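## Task

Put plate B83 in nest N1, plate B38 in nest N2 and plate B33 in nest N3. Every plate has to lie flat within its nest's locators, with its A1 well at the nest corner labelled A1, and has to stay put without the robot holding it. Finish with both grippers released and the arms moved away.

## Robot and tools

ROBOT. Two FANUC CRX arms, left_arm and right_arm, each carrying a Robotiq 140 mm two-finger gripper. Bases in the scene frame: left_arm at (-0.008, +0.483, 0) m, quat_wxyz (+0.999, 0, 0, +0.033); right_arm at (+0.062, -0.417, 0) m, quat_wxyz (+0.997, 0, 0, -0.074). Either arm may be parked out of the way while the other works.

SCENE FRAME. Origin on the table surface midway between the arms, +z up, +x outward over the table, left_arm on the +y side. The names left and right do not refer to image sides. Nest OUT sits between the arms and starts empty. N1, N2, N3 and RD form an arc in front of the arms, going clockwise in a top view. A plate's A1 well is at its clipped corner. A fixed bar-code scanner stands next to RD: a plate laid flat in RD with A1 at RD's A1 corner and an unobstructed view gets its ID shown in the results.

GRIPPER AXES. The fingers extend along the gripper's +z and close along its y. end_effector_position is the point between the closed pads; closed fingertips extend about 33 mm past it, open ones about 9 mm. Closing pushes the tips roughly 24 mm farther from the arm, so keep that margin above surfaces.

execute_actions(actions). A list of actions run one after another; an empty list only returns state and images. Each action is an object with any of "rows", "steps", "until".
- rows: up to 15 rows, each used for one control step of 1/30 s. Every row is a single flat list of 18 numbers, each in [-1, 1], covering both arms even if one is idle: left dx, dy, dz, rx, ry, rz, gripper position, force_limit, speed, then the same nine for the right arm.
- dx..rz are an offset (not a pose) from where that gripper was measured at the start of the action, in the gripper's own axes; for a call's first action that is the last pose reported. Every row is relative to that same start, not to the previous row. Scale: 1.0 = 0.6 m of travel or 180 degrees; rx, ry, rz form one rotation vector.
- position is an absolute gripper command: +1 fully open (140 mm), pads touch near -0.8, -1 squeezes until blocked. force_limit on parts up to 40 mm: -1 about 14 N, 0 about 60 N, +1 about 107 N. speed: -1 about 30 mm/s, 0 about 140, +1 about 250. To leave a gripper unchanged, repeat its previous three numbers (a 0 is a real command).
- steps: 1 to 450, default 15, no fewer than the number of rows. After the rows run out the arms keep heading for the last row's target and grippers keep its command, so long moves need more steps. If steps end early the arm may drift only a little; send the remainder next call.
- until: stops the action once all conditions hold, reading devices only (arms keep moving). Only the scanner can be named, fields "code" (a string like "b83" or "no_read", or [op, value]) and "reads" ([op, number]); ops are =, !=, <, <=, >, >=. Example: {"steps": 150, "until": {"scanner": {"code": "b38"}}}. Any out-of-range value or unknown name rejects the entire call.

MOTION LIMITS. Per step the commanded pose is clipped to 70 mm and 16 degrees from the measured one, then reached by damped IK, favouring position over orientation. Elbows never fully straighten. For smooth starts, ramp offsets gradually, e.g. add 0.01 per row (6 mm per step). "pose unreachable" means the clearance check altered or blocked that arm; it drops its target and stops soon. If an arm is dragged too far from its target, both arms abandon targets.

RESULTS. State line per arm: end_effector_position (m) and end_effector_quat_wxyz in the scene frame (less accurate at long reach); "Hand target" lines show the current goal; object_status: 0 moving, 2 closing stopped on something (a grip), 1 opening stopped, 3 reached command or pads met; position_measured in counts (3 open, 230 pads meeting). Flange force is a noisy external force estimate including held weight; "no reading" means none available. Scanner lines give code and reads (count of changes from no_read to an ID). Images come from cam_high, cam_left_wrist, cam_right_wrist, each 896x504.

GRIPPING. Send -1, confirm status 2. Stopped fingers hold until position changes by at least 0.01 or the part slips. To squeeze harder, raise force_limit and switch -1 to -0.98 or back.

zoom_image(camera, region): enlarged crop of a camera's latest image; region [x0, y0, x1, y1] in pixels from the top-left, at most 504x504.
read_manual(section): licence texts only. finished_scene(scene): ends that scene permanently and reports success; call only once plates rest correctly and the robot has let go.

AVOID. Dropping plates or pushing anything off the table; arms colliding or pressing each other; abrupt jerks that shake a held plate loose. Contact torque at a joint's limit (152 N m for waist, shoulder, elbow; 38 N m for the three wrist joints, held weight included) or 150 N outside force causes a 10 s stop of that arm and skips the rest of the call. Motor overheating from holding loads triggers MOTOR HOT, then an OVER-TEMPERATURE FAULT brake stop. Expect occasional brief tugs on held parts or nudges to loose ones.

Each tool is called after "Call:" in YAML: its name, and indented under it one key for each argument.

## Session

Call:
execute_actions:
  actions: []

Scene clock: 0.00 s.
left_arm: end_effector_position=(+0.4771, -0.0655, +0.3269) position_measured=3 object_status=3 end_effector_quat_wxyz=(+0.189, -0.248, +0.924, -0.224) | right_arm: end_effector_position=(+0.1061, -0.8023, +0.3035) position_measured=3 object_status=3 end_effector_quat_wxyz=(-0.092, +0.841, +0.533, +0.000)
Joint positions: left_arm=[-0.758  0.238  0.344 -0.052 -1.085 -0.345] | right_arm=[-0.95   0.005  0.137  0.017 -1.887 -2.481]
Joint velocities: left_arm=[ 0.    -0.    -0.     0.     0.     0.001] | right_arm=[ 0.     0.     0.001 -0.001  0.001 -0.   ]
Flange force (N, the push that the arm receives, along the gripper's own x y z axes): no reading
Hand target (left_arm): +0.477, -0.066, +0.327; +0.189, -0.248, +0.924, -0.224
Hand target (right_arm): +0.106, -0.802, +0.304; -0.092, +0.841, +0.533, +0.000
scanner: code=no_read reads=0

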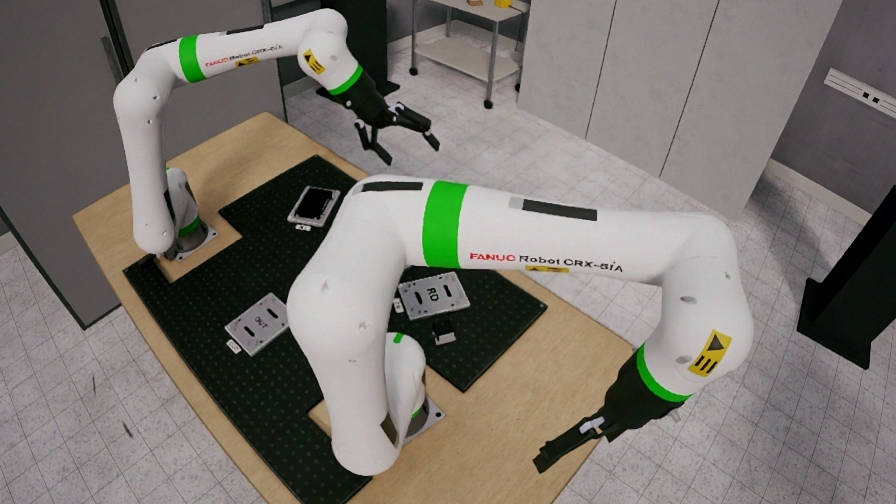

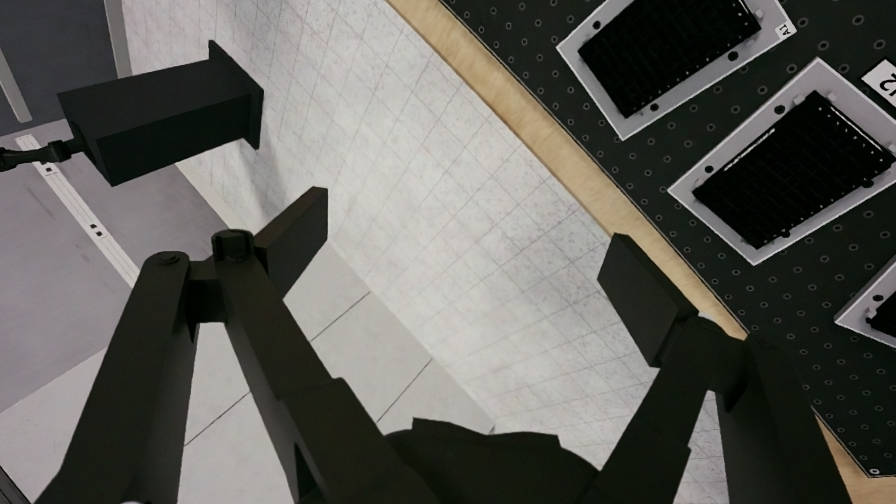

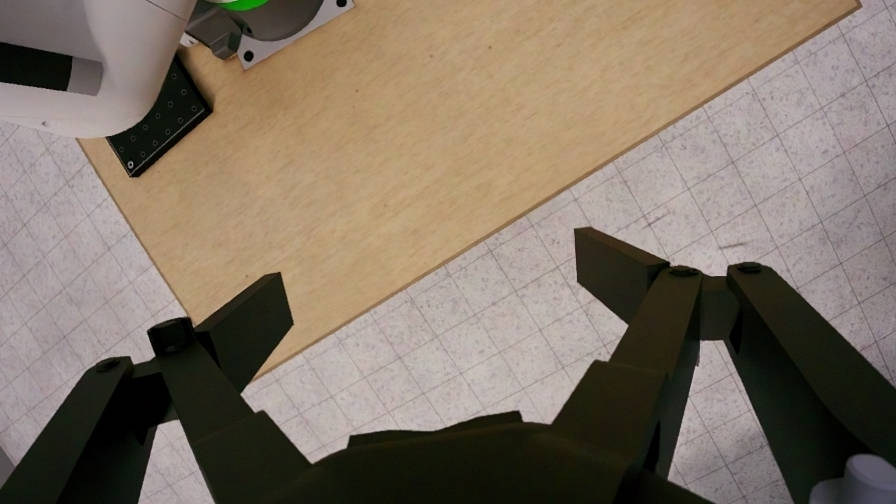

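Call:
zoom_image:
  camera: "cam_left_wrist"
  region: [540,0,896,300]

Call:
execute_actions:
  actions:
    - {"rows":[[-0.005,0.02,-0.05,-0.03,0.025,0.032,1,0,0,0,0,0,0,0,0,1,0,0],[-0.019,0.092,-0.238,-0.146,0.123,0.161,1,0,0,0,0,0,0,0,0,1,0,0]],"steps":45}

Region (540, 0, 896, 300) of cam_left_wrist's 896x504 image, scaled by 1.416, with more detail than that image has; it fills the top 425 rows of this view, and the rest is white.

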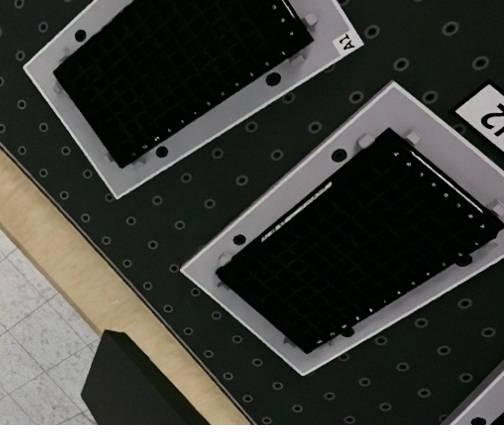

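Scene clock: 13.23 s.
left_arm: end_effector_position=(+0.4000, +0.0293, +0.4196) position_measured=3 object_status=3 end_effector_quat_wxyz=(+0.001, -0.001, +1.000, -0.002) | right_arm: end_effector_position=(+0.1061, -0.8023, +0.3035) position_measured=3 object_status=3 end_effector_quat_wxyz=(-0.092, +0.841, +0.533, +0.000)
Joint positions: left_arm=[-0.689  0.738  1.471  0.002 -2.301 -0.945] | right_arm=[-0.95   0.005  0.137  0.017 -1.887 -2.481]
Joint velocities: left_arm=[-0.002  0.103  0.196 -0.004 -0.102 -0.001] | right_arm=[-0.     0.     0.001  0.001  0.001 -0.   ]
Flange force (N, the push that the arm receives, along the gripper's own x y z axes): left_arm=no reading | right_arm=[3.1 -5.4 6.6]
Hand target (left_arm): +0.400, +0.029, +0.420; +0.000, -0.001, +1.000, -0.001
Hand target (right_arm): +0.106, -0.802, +0.304; -0.092, +0.841, +0.533, +0.000
Off the commanded pose (left_arm): 0.000 m, 0 deg.
Off the commanded pose (right_arm): 0.000 m, 0 deg.
scanner: code=no_read reads=0

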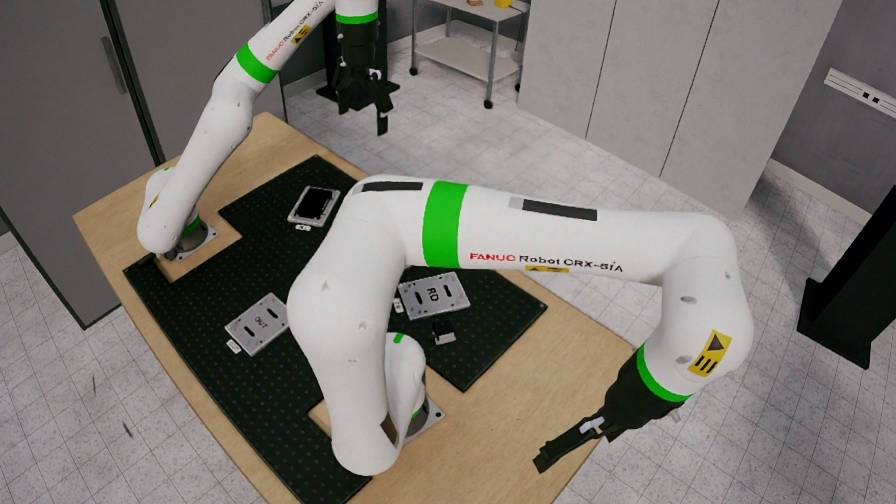

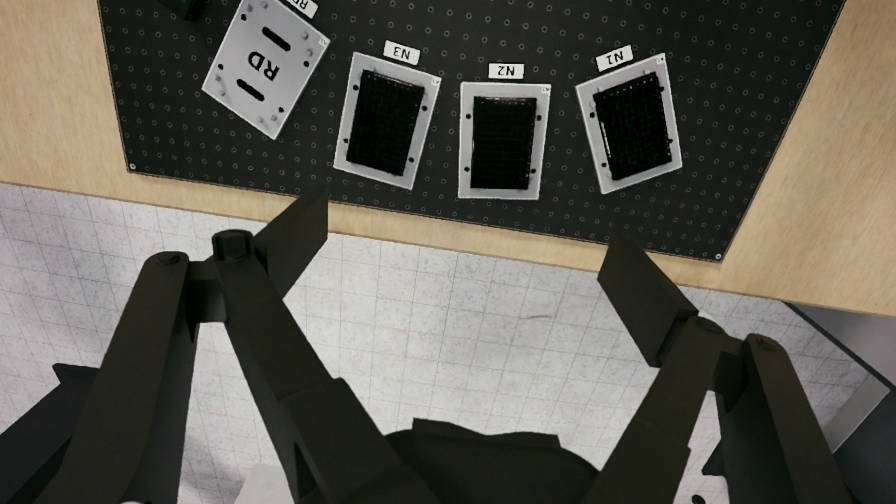

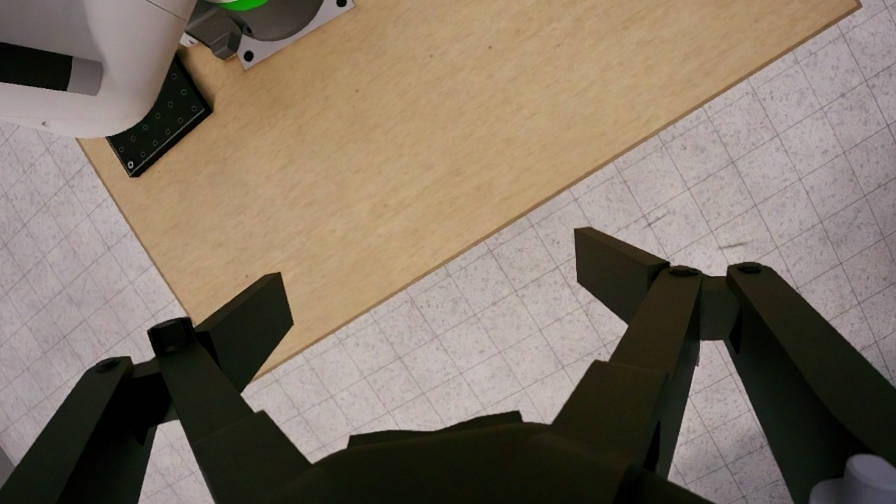

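Call:
execute_actions:
  actions:
    - {"rows":[[0.02,0.1,0.03,0,0,0,1,0,0,0.05,0.03,0.01,0,0,-0.05,1,0,0],[0.167,0.98,0.2,0,0,0,1,0,0,0.58,0.278,0.098,0,-0.07,-0.638,1,0,0]],"steps":70}
    - {"rows":[[0,0,0,0,0,0,1,0,0,0.083,0.5,0.18,0,0,0,1,0,0]],"steps":45}

Scene clock: 34.43 s.
left_arm: end_effector_position=(+0.2982, +0.6177, +0.2985) position_measured=3 object_status=3 end_effector_quat_wxyz=(+0.002, -0.001, +1.000, -0.002) | right_arm: end_effector_position=(+0.3489, -0.2476, +0.1466) position_measured=3 object_status=3 end_effector_quat_wxyz=(+0.000, +0.001, +1.000, +0.000)
Joint positions: left_arm=[ 0.753 -0.285 -0.108  0.006 -1.749 -2.387] | right_arm=[ 1.083 -0.288 -0.463  0.    -1.395 -2.507]
Joint velocities: left_arm=[ 0.    -0.    -0.    -0.    -0.     0.002] | right_arm=[ 0.     0.001  0.    -0.    -0.002  0.   ]
Flange force (N, the push that the arm receives, along the gripper's own x y z axes): left_arm=[3.5 -2.8 5.6] | right_arm=[8.4 -9.4 0.6]
Flange force at the end of the 1st action (N, along the gripper's axes at the end of the call): left_arm=[2.1 -2.0 4.0] | right_arm=[5.6 2.5 3.1]
Hand target (left_arm): +0.298, +0.618, +0.299; +0.002, -0.001, +1.000, -0.002
Hand target (right_arm): +0.349, -0.248, +0.147; +0.000, +0.001, +1.000, +0.000
Off the commanded pose (left_arm): 0.000 m, 0 deg.
Off the commanded pose (right_arm): 0.002 m, 0 deg.
scanner: code=no_read reads=0

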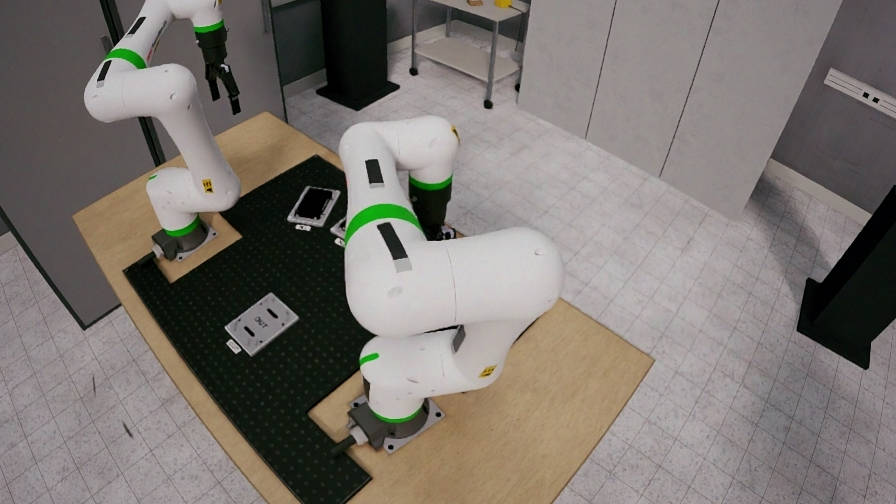

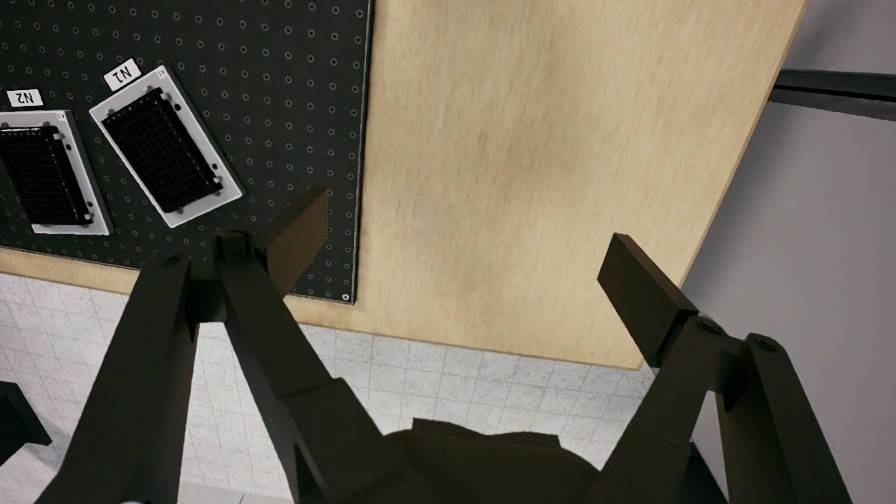

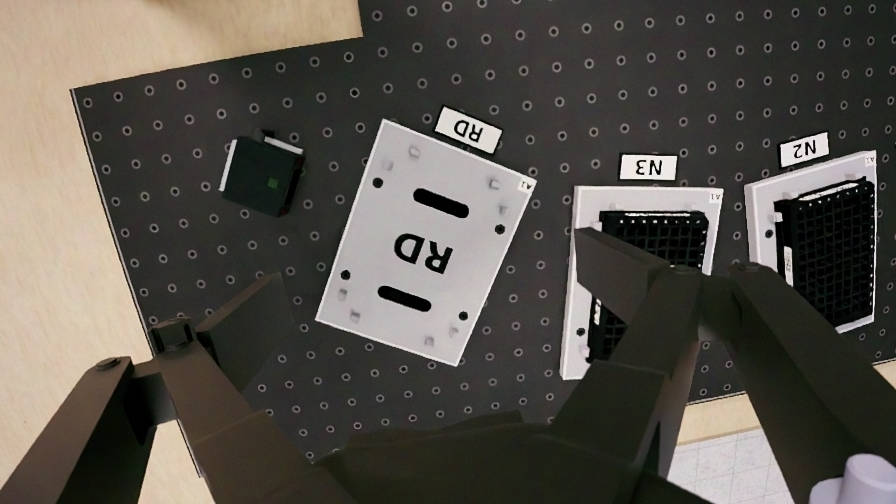

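Call:
zoom_image:
  camera: "cam_right_wrist"
  region: [740,170,896,310]

Call:
zoom_image:
  camera: "cam_right_wrist"
  region: [550,180,740,390]

Region (740, 170, 896, 310) of cam_right_wrist's 896x504 image, scaled by 3.231, with more detail than that image has; it fills the top 452 rows of this view, and the rest is white.

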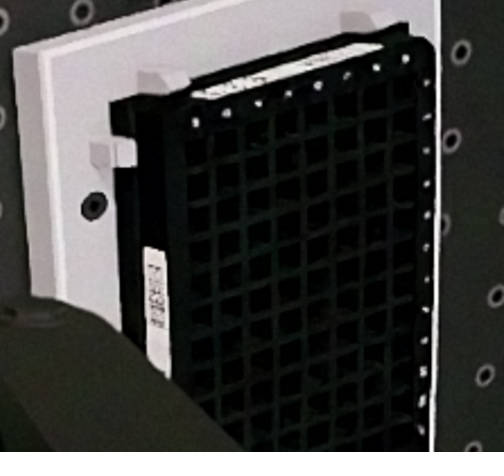

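Region (550, 180, 740, 390) of cam_right_wrist's 896x504 image, scaled by 2.400, with more detail than that image has; it fills the left 456 columns of this view, and the rest is white.

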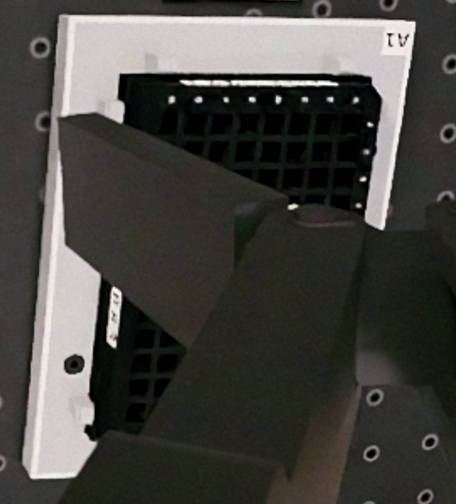

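Call:
execute_actions:
  actions:
    - {"rows":[[0,0,0,0,0,0,1,0,0,-0.15,0.05,0.08,0,0,0,1,0,0]],"steps":25}

Call:
zoom_image:
  camera: "cam_right_wrist"
  region: [560,0,896,260]

Scene clock: 42.13 s.
left_arm: end_effector_position=(+0.2982, +0.6177, +0.2985) position_measured=3 object_status=3 end_effector_quat_wxyz=(+0.002, -0.001, +1.000, -0.002) | right_arm: end_effector_position=(+0.4389, -0.2176, +0.0984) position_measured=3 object_status=3 end_effector_quat_wxyz=(+0.000, +0.001, +1.000, +0.000)
Joint positions: left_arm=[ 0.753 -0.285 -0.108  0.006 -1.749 -2.387] | right_arm=[ 0.945 -0.001 -0.333  0.    -1.238 -2.369]
Joint velocities: left_arm=[-0.     0.    -0.    -0.     0.001  0.002] | right_arm=[-0.     0.001 -0.001 -0.001  0.     0.   ]
Flange force (N, the push that the arm receives, along the gripper's own x y z axes): left_arm=[3.7 -2.0 3.5] | right_arm=[7.6 -7.1 1.4]
Hand target (left_arm): +0.298, +0.618, +0.299; +0.002, -0.001, +1.000, -0.002
Hand target (right_arm): +0.439, -0.218, +0.098; +0.000, +0.001, +1.000, +0.000
Off the commanded pose (left_arm): 0.000 m, 0 deg.
Off the commanded pose (right_arm): 0.000 m, 0 deg.
scanner: code=no_read reads=0

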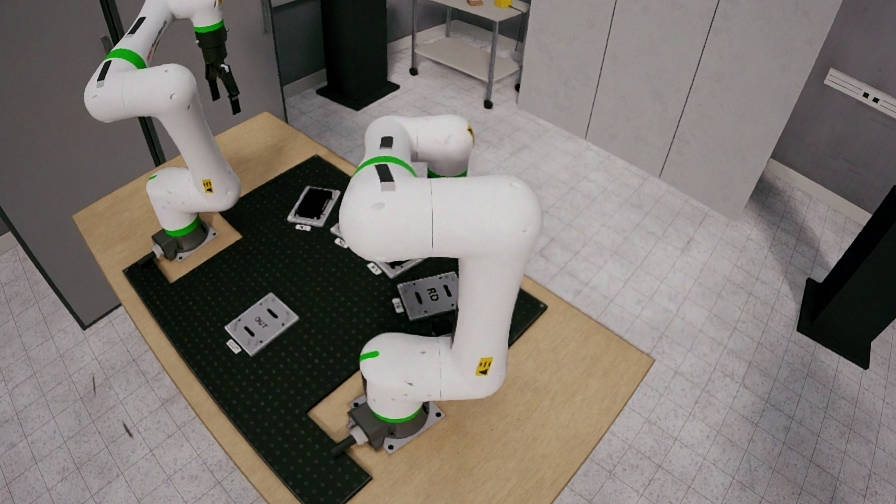

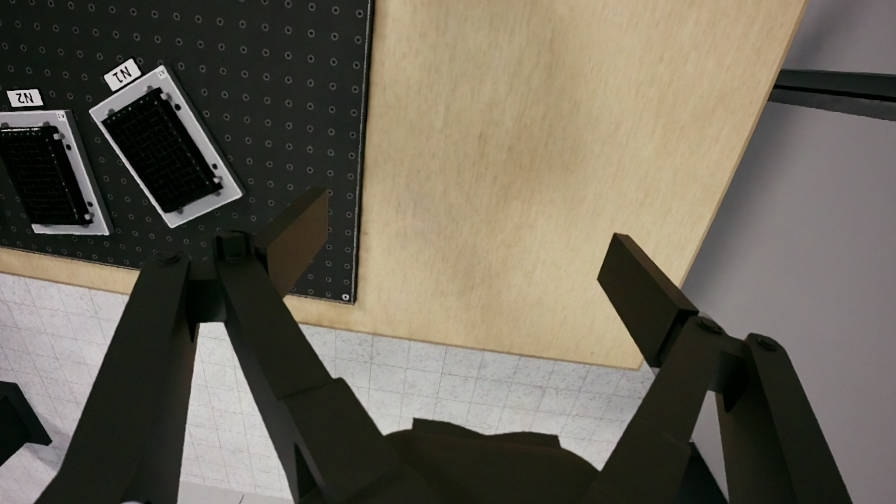

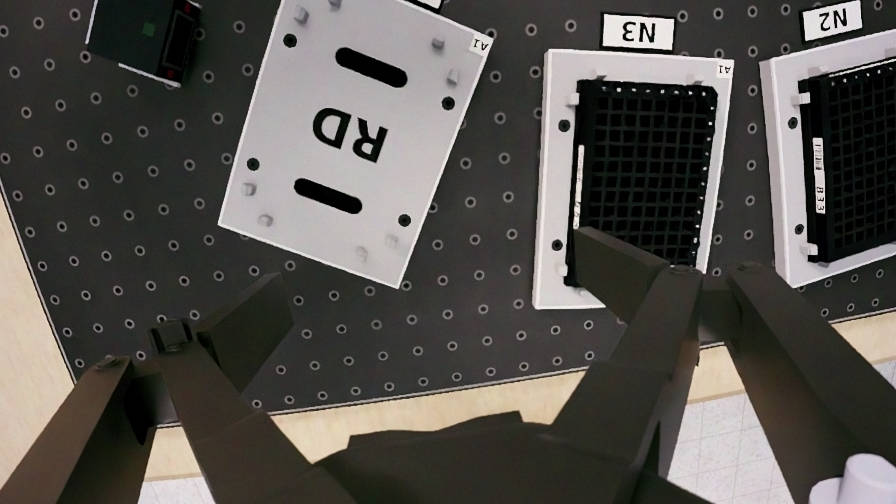

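Region (560, 0, 896, 260) of cam_right_wrist's 896x504 image, scaled by 1.500, with more detail than that image has; it fills the top 390 rows of this view, and the rest is white.

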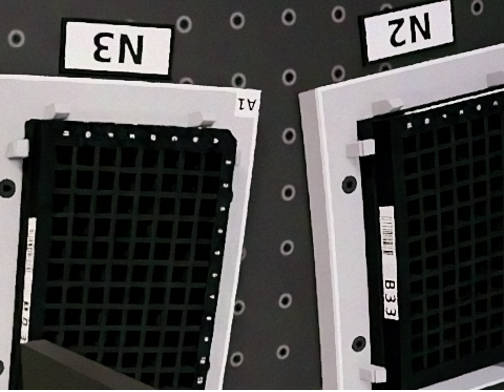

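Call:
zoom_image:
  camera: "cam_right_wrist"
  region: [780,130,880,230]

Call:
execute_actions:
  actions:
    - {"rows":[[0,0,0,0,0,0,1,0,0,0.02,0.22,0,0,0,0.06,1,0,0]],"steps":25}

Region (780, 130, 880, 230) of cam_right_wrist's 896x504 image, scaled by 5.040, with more detail than that image has.

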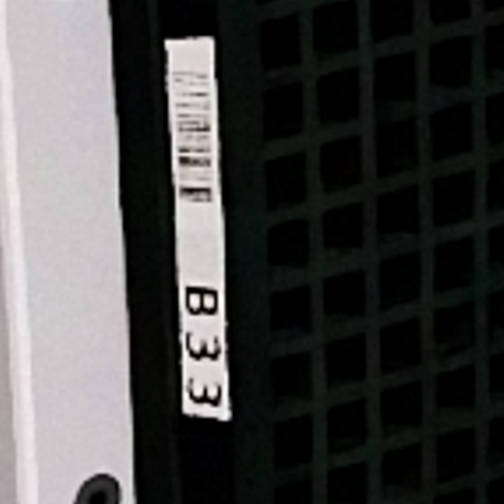

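Scene clock: 49.40 s.
left_arm: end_effector_position=(+0.2982, +0.6177, +0.2985) position_measured=3 object_status=3 end_effector_quat_wxyz=(+0.002, -0.001, +1.000, -0.002) | right_arm: end_effector_position=(+0.4265, -0.0856, +0.0982) position_measured=3 object_status=3 end_effector_quat_wxyz=(+0.000, +0.095, +0.996, +0.000)
Joint positions: left_arm=[ 0.753 -0.285 -0.108  0.006 -1.749 -2.387] | right_arm=[ 1.153  0.164 -0.155  0.    -1.251 -2.766]
Joint velocities: left_arm=[ 0.     0.    -0.    -0.     0.001 -0.001] | right_arm=[-0.     0.001 -0.    -0.001 -0.    -0.   ]
Flange force (N, the push that the arm receives, along the gripper's own x y z axes): left_arm=[1.4 -0.9 4.1] | right_arm=[4.0 -7.5 -1.1]
Hand target (left_arm): +0.298, +0.618, +0.299; +0.002, -0.001, +1.000, -0.002
Hand target (right_arm): +0.427, -0.086, +0.098; +0.000, +0.095, +0.996, +0.000
Off the commanded pose (left_arm): 0.000 m, 0 deg.
Off the commanded pose (right_arm): 0.001 m, 0 deg.
scanner: code=no_read reads=0

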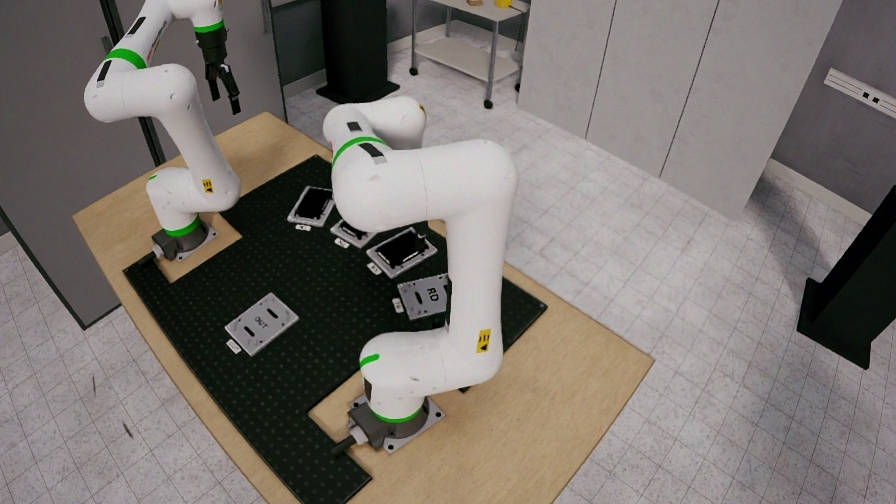

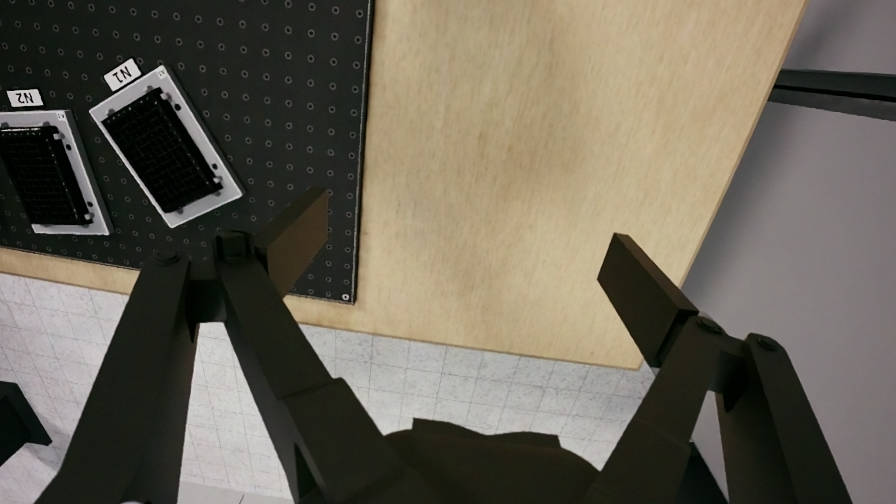

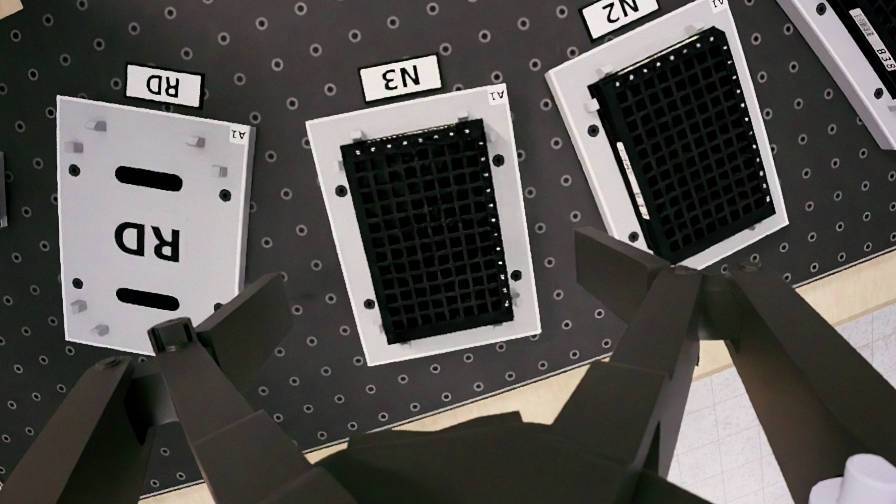

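Call:
execute_actions:
  actions:
    - {"rows":[[0,-0.45,0.25,0,0,-0.14,0.6,0,0,0,0,0.05,0,0,-0.014,0.6,0,0]],"steps":35}

Scene clock: 56.23 s.
left_arm: end_effector_position=(+0.2975, +0.3468, +0.1497) position_measured=53 object_status=3 end_effector_quat_wxyz=(+0.001, -0.218, +0.976, -0.006) | right_arm: end_effector_position=(+0.4265, -0.0856, +0.0682) position_measured=53 object_status=3 end_effector_quat_wxyz=(+0.000, +0.073, +0.997, +0.000)
Joint positions: left_arm=[-0.074 -0.295 -0.465  0.012 -1.396 -1.125] | right_arm=[ 1.153  0.19  -0.199  0.    -1.182 -2.722]
Joint velocities: left_arm=[-0.239  0.256  0.218 -0.159  0.019  0.304] | right_arm=[-0.001  0.     0.     0.001 -0.001  0.   ]
Flange force (N, the push that the arm receives, along the gripper's own x y z axes): left_arm=[-3.2 -13.8 5.1] | right_arm=[0.3 -4.6 0.2]
Hand target (left_arm): +0.299, +0.346, +0.149; +0.001, -0.219, +0.976, -0.003
Hand target (right_arm): +0.427, -0.086, +0.068; +0.000, +0.073, +0.997, +0.000
Off the commanded pose (left_arm): 0.002 m, 0 deg.
Off the commanded pose (right_arm): 0.000 m, 0 deg.
scanner: code=no_read reads=0

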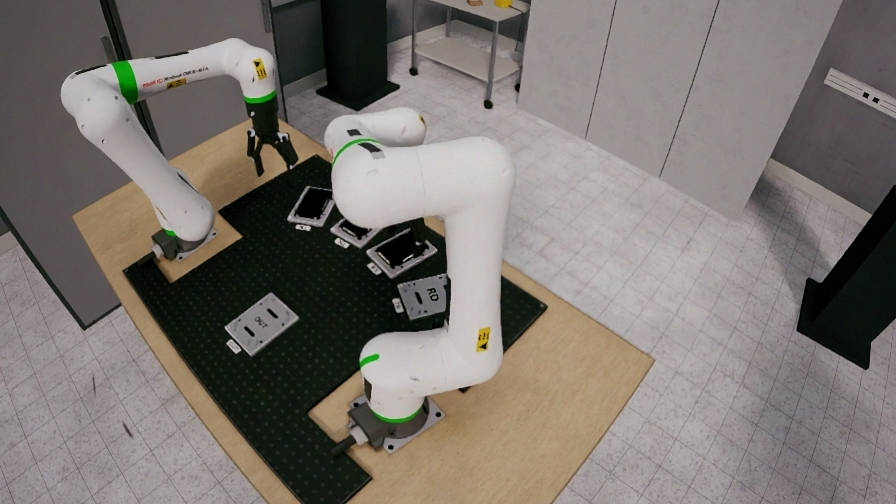

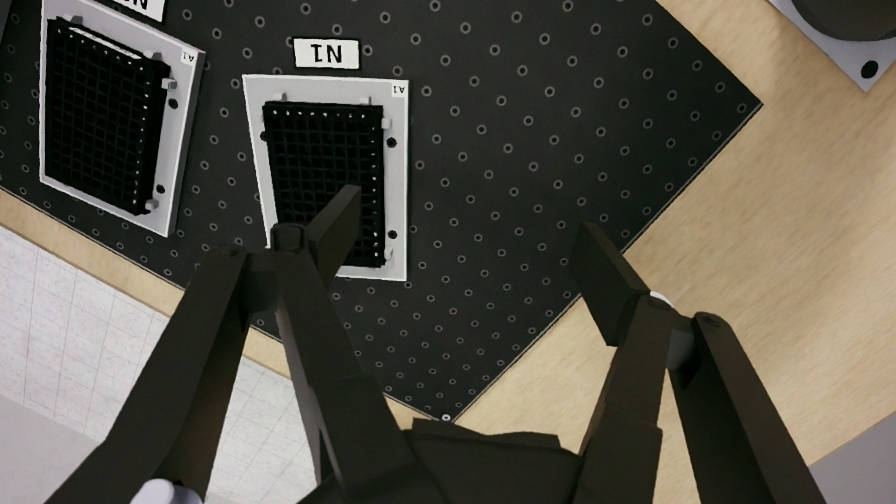

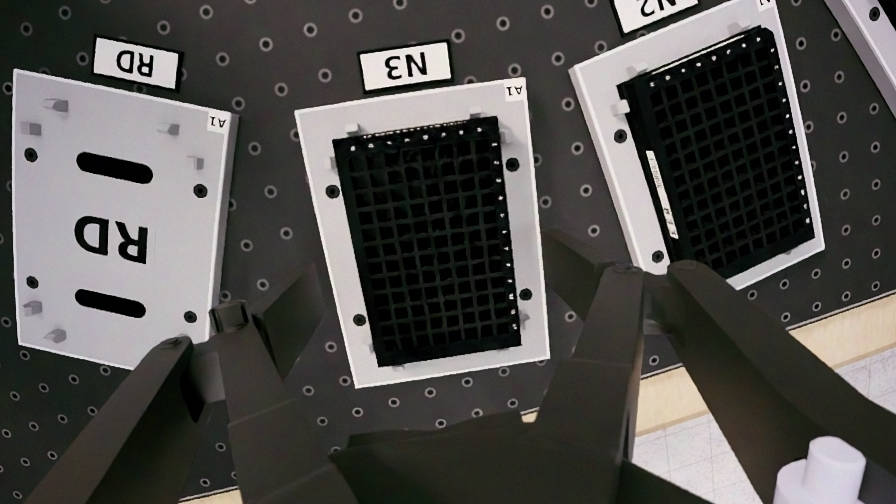

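Call:
execute_actions:
  actions:
    - {"rows":[[-0.05,-0.18,0.11,0,0,-0.015,0.6,0,0,0.005,0.004,0.035,0,0,0,0.6,0,0]],"steps":25}

Scene clock: 62.47 s.
left_arm: end_effector_position=(+0.3709, +0.2612, +0.0847) position_measured=53 object_status=3 end_effector_quat_wxyz=(+0.001, -0.241, +0.970, -0.006) | right_arm: end_effector_position=(+0.4239, -0.0829, +0.0472) position_measured=53 object_status=3 end_effector_quat_wxyz=(+0.000, +0.073, +0.997, +0.000)
Joint positions: left_arm=[-0.287  0.035 -0.333  0.011 -1.195 -0.867] | right_arm=[ 1.161  0.211 -0.227  0.    -1.133 -2.73 ]
Joint velocities: left_arm=[-0.     0.     0.     0.    -0.001 -0.   ] | right_arm=[ 0.001 -0.     0.001 -0.001  0.     0.   ]
Flange force (N, the push that the arm receives, along the gripper's own x y z axes): left_arm=[2.4 3.8 2.1] | right_arm=[4.1 -6.1 0.2]
Hand target (left_arm): +0.371, +0.261, +0.085; +0.001, -0.241, +0.970, -0.006
Hand target (right_arm): +0.424, -0.083, +0.047; +0.000, +0.073, +0.997, +0.000
Off the commanded pose (left_arm): 0.000 m, 0 deg.
Off the commanded pose (right_arm): 0.000 m, 0 deg.
scanner: code=no_read reads=0

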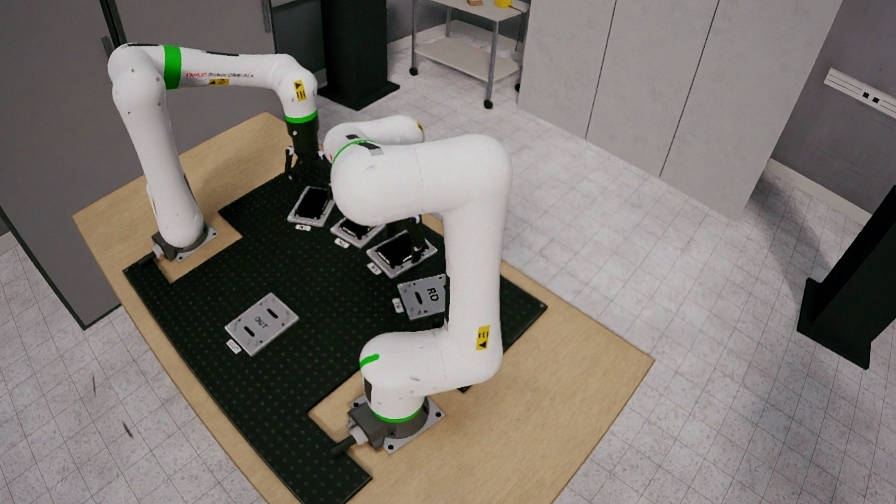

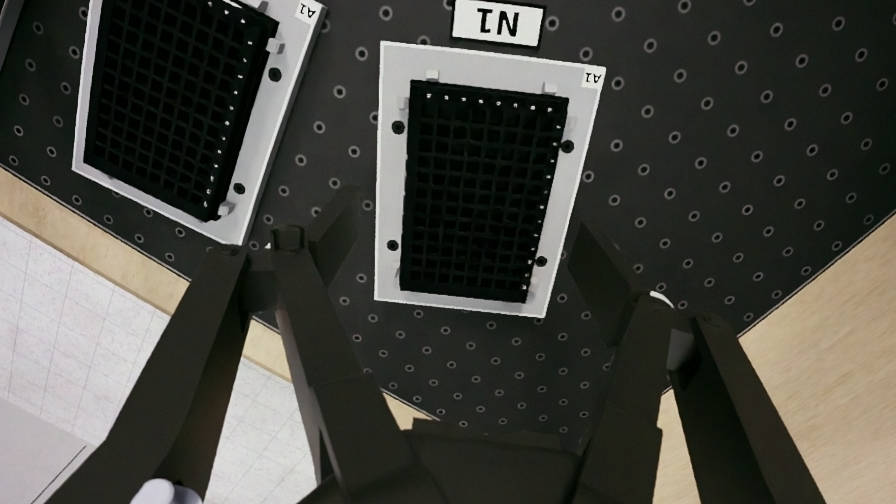

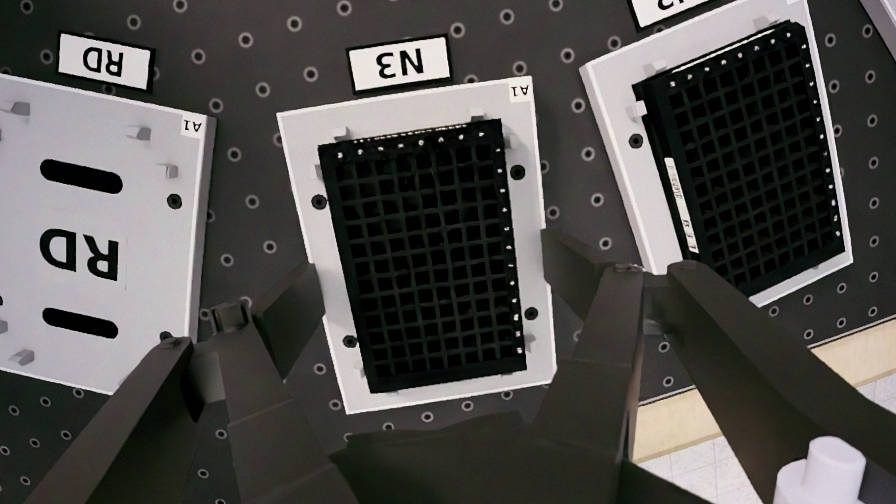

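Call:
execute_actions:
  actions:
    - {"rows":[[0,0,0.04,0,0,-0.013,0.6,0,0,0,0,0.015,0,0,0,0.6,0,0]],"steps":15}
    - {"rows":[[0,0,0,0,0,0,0.6,0,0,0,0,0.005,0,0,0,0.6,0,0]],"steps":10}
    - {"rows":[[0,0,0,0,0,0,0.6,0,0,0,0,0.005,0,0,0,0.6,0,0]],"steps":10}

Scene clock: 78.13 s.
left_arm: end_effector_position=(+0.3710, +0.2610, +0.0607) position_measured=53 object_status=3 end_effector_quat_wxyz=(+0.001, -0.261, +0.965, -0.006) | right_arm: end_effector_position=(+0.4241, -0.0828, +0.0426) position_measured=53 object_status=3 end_effector_quat_wxyz=(+0.001, +0.073, +0.997, +0.001)
Joint positions: left_arm=[-0.287  0.06  -0.368  0.011 -1.136 -0.826] | right_arm=[ 1.161  0.215 -0.234  0.001 -1.12  -2.73 ]
Joint velocities: left_arm=[-0.     0.    -0.    -0.    -0.    -0.001] | right_arm=[-0.    -0.     0.001 -0.     0.001  0.   ]
Flange force (N, the push that the arm receives, along the gripper's own x y z axes): left_arm=[0.8 2.5 -0.6] | right_arm=[15.9 -13.3 -24.5]
Flange force at the end of the 1st action (N, along the gripper's axes at the end of the call): left_arm=[3.6 5.0 1.2] | right_arm=[11.2 -11.6 -23.8]
Flange force at the end of the 2nd action (N, along the gripper's axes at the end of the call): left_arm=[2.1 4.2 -0.1] | right_arm=[12.3 -12.2 -22.9]
Hand target (left_arm): +0.371, +0.261, +0.061; +0.001, -0.261, +0.965, -0.006
Hand target (right_arm): +0.424, -0.083, +0.043; +0.001, +0.073, +0.997, +0.001
Off the commanded pose (left_arm): 0.000 m, 0 deg.
Off the commanded pose (right_arm): 0.003 m, 0 deg.
FORCE FAULT: contact force on the right arm reached its limit, and that arm stopped for 10 seconds. The contact can be on any part of that arm, not only on its tool. That arm's remaining commands of this call were not run. That arm holds still and accepts commands again. Move the arm away from the contact; if what it grips holds it there, let go first. Pushing or pulling that hard again can fault the arm again.
scanner: code=no_read reads=0

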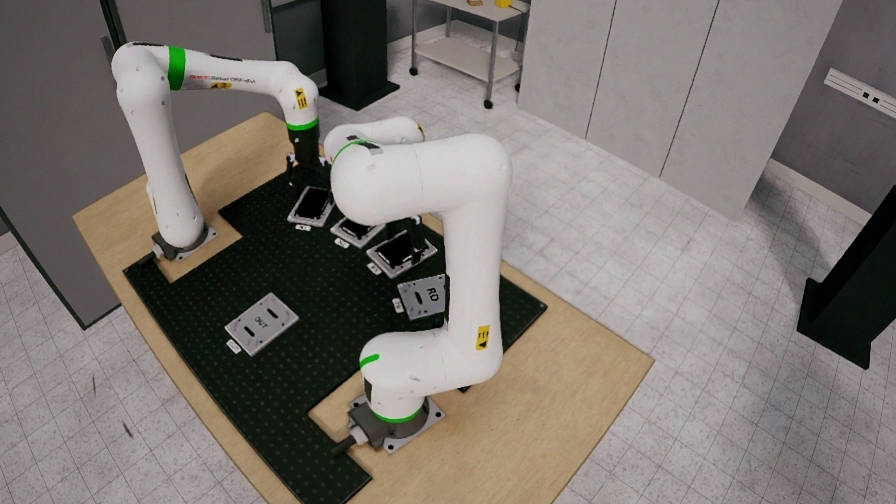

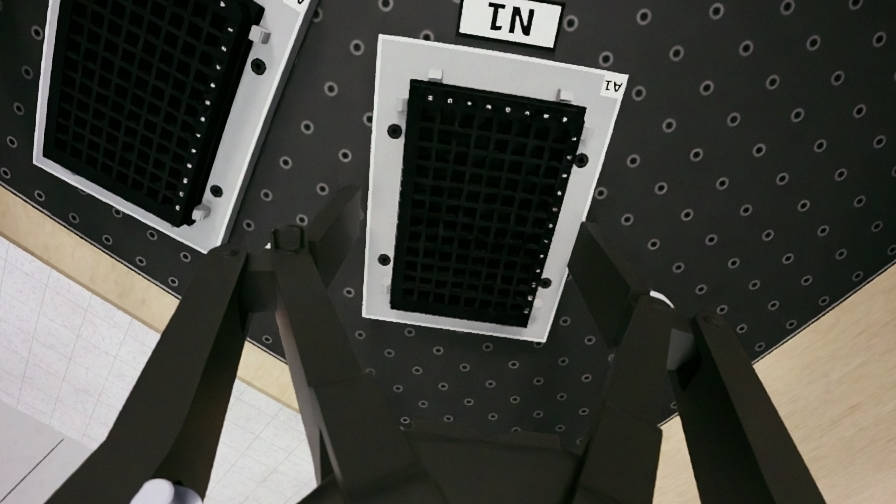

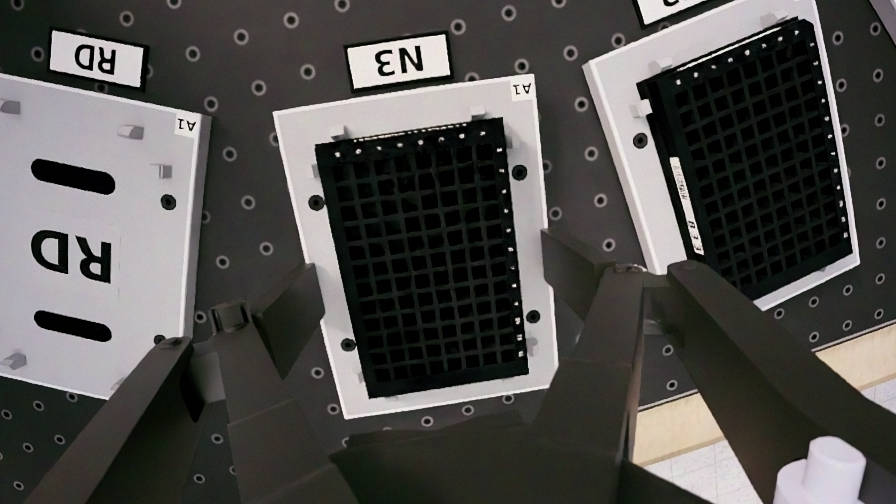

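Call:
execute_actions:
  actions:
    - {"rows":[[0.006,0.005,0.009,0,0,0,0.6,0,0,0,0,-0.02,0,0,0,0.6,0,0]],"steps":12}
    - {"rows":[[0,0,0,0,0,0,0.4,0,-0.5,0.01,0,0,0,0,0,0.4,0,-0.5]],"steps":12}

Scene clock: 88.23 s.
left_arm: end_effector_position=(+0.3664, +0.2617, +0.0552) position_measured=78 object_status=0 end_effector_quat_wxyz=(+0.001, -0.261, +0.965, -0.006) | right_arm: end_effector_position=(+0.4181, -0.0819, +0.0546) position_measured=78 object_status=0 end_effector_quat_wxyz=(+0.001, +0.073, +0.997, +0.001)
Joint positions: left_arm=[-0.288  0.055 -0.387  0.011 -1.122 -0.825] | right_arm=[ 1.173  0.193 -0.229  0.001 -1.146 -2.742]
Joint velocities: left_arm=[-0.     0.001 -0.001  0.    -0.001 -0.001] | right_arm=[ 0.001 -0.    -0.001 -0.    -0.     0.   ]
Flange force (N, the push that the arm receives, along the gripper's own x y z axes): left_arm=[2.9 2.6 2.1] | right_arm=[2.4 -7.8 0.5]
Flange force at the end of the 1st action (N, along the gripper's axes at the end of the call): left_arm=[2.6 3.0 -0.1] | right_arm=[5.1 -8.2 0.6]
Hand target (left_arm): +0.366, +0.262, +0.055; +0.001, -0.261, +0.965, -0.006
Hand target (right_arm): +0.418, -0.082, +0.055; +0.001, +0.073, +0.997, +0.001
Off the commanded pose (left_arm): 0.000 m, 0 deg.
Off the commanded pose (right_arm): 0.000 m, 0 deg.
scanner: code=no_read reads=0

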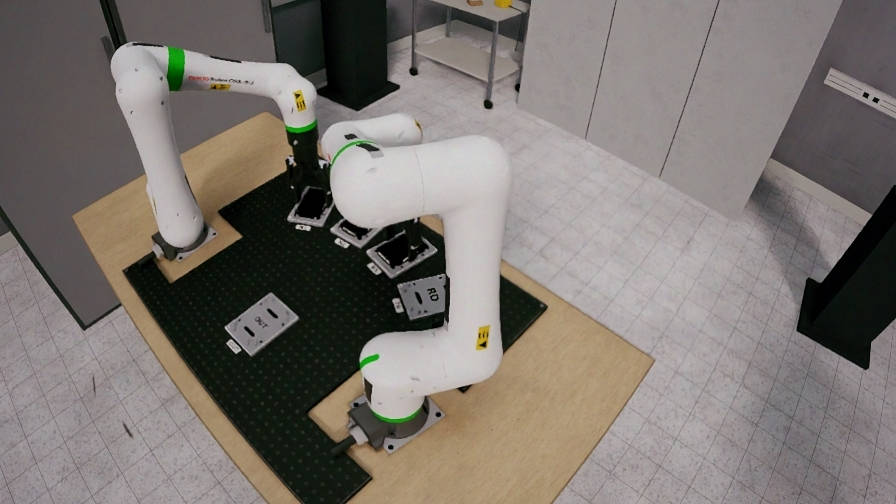

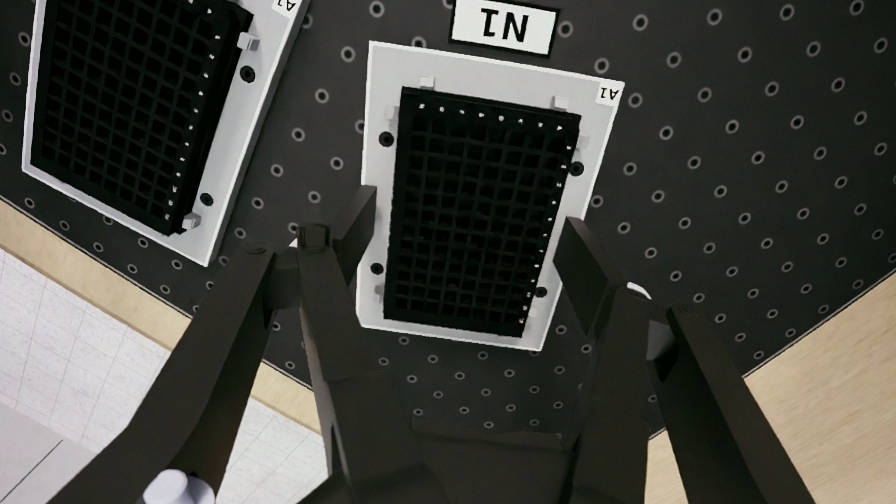

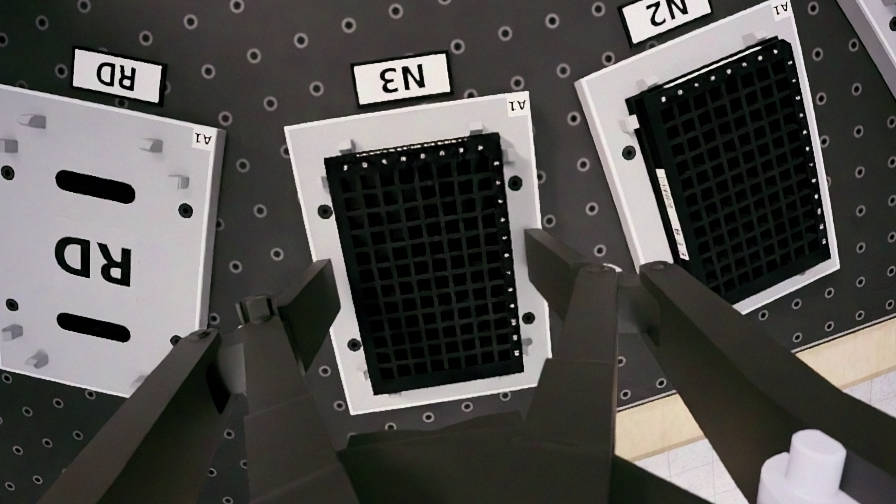

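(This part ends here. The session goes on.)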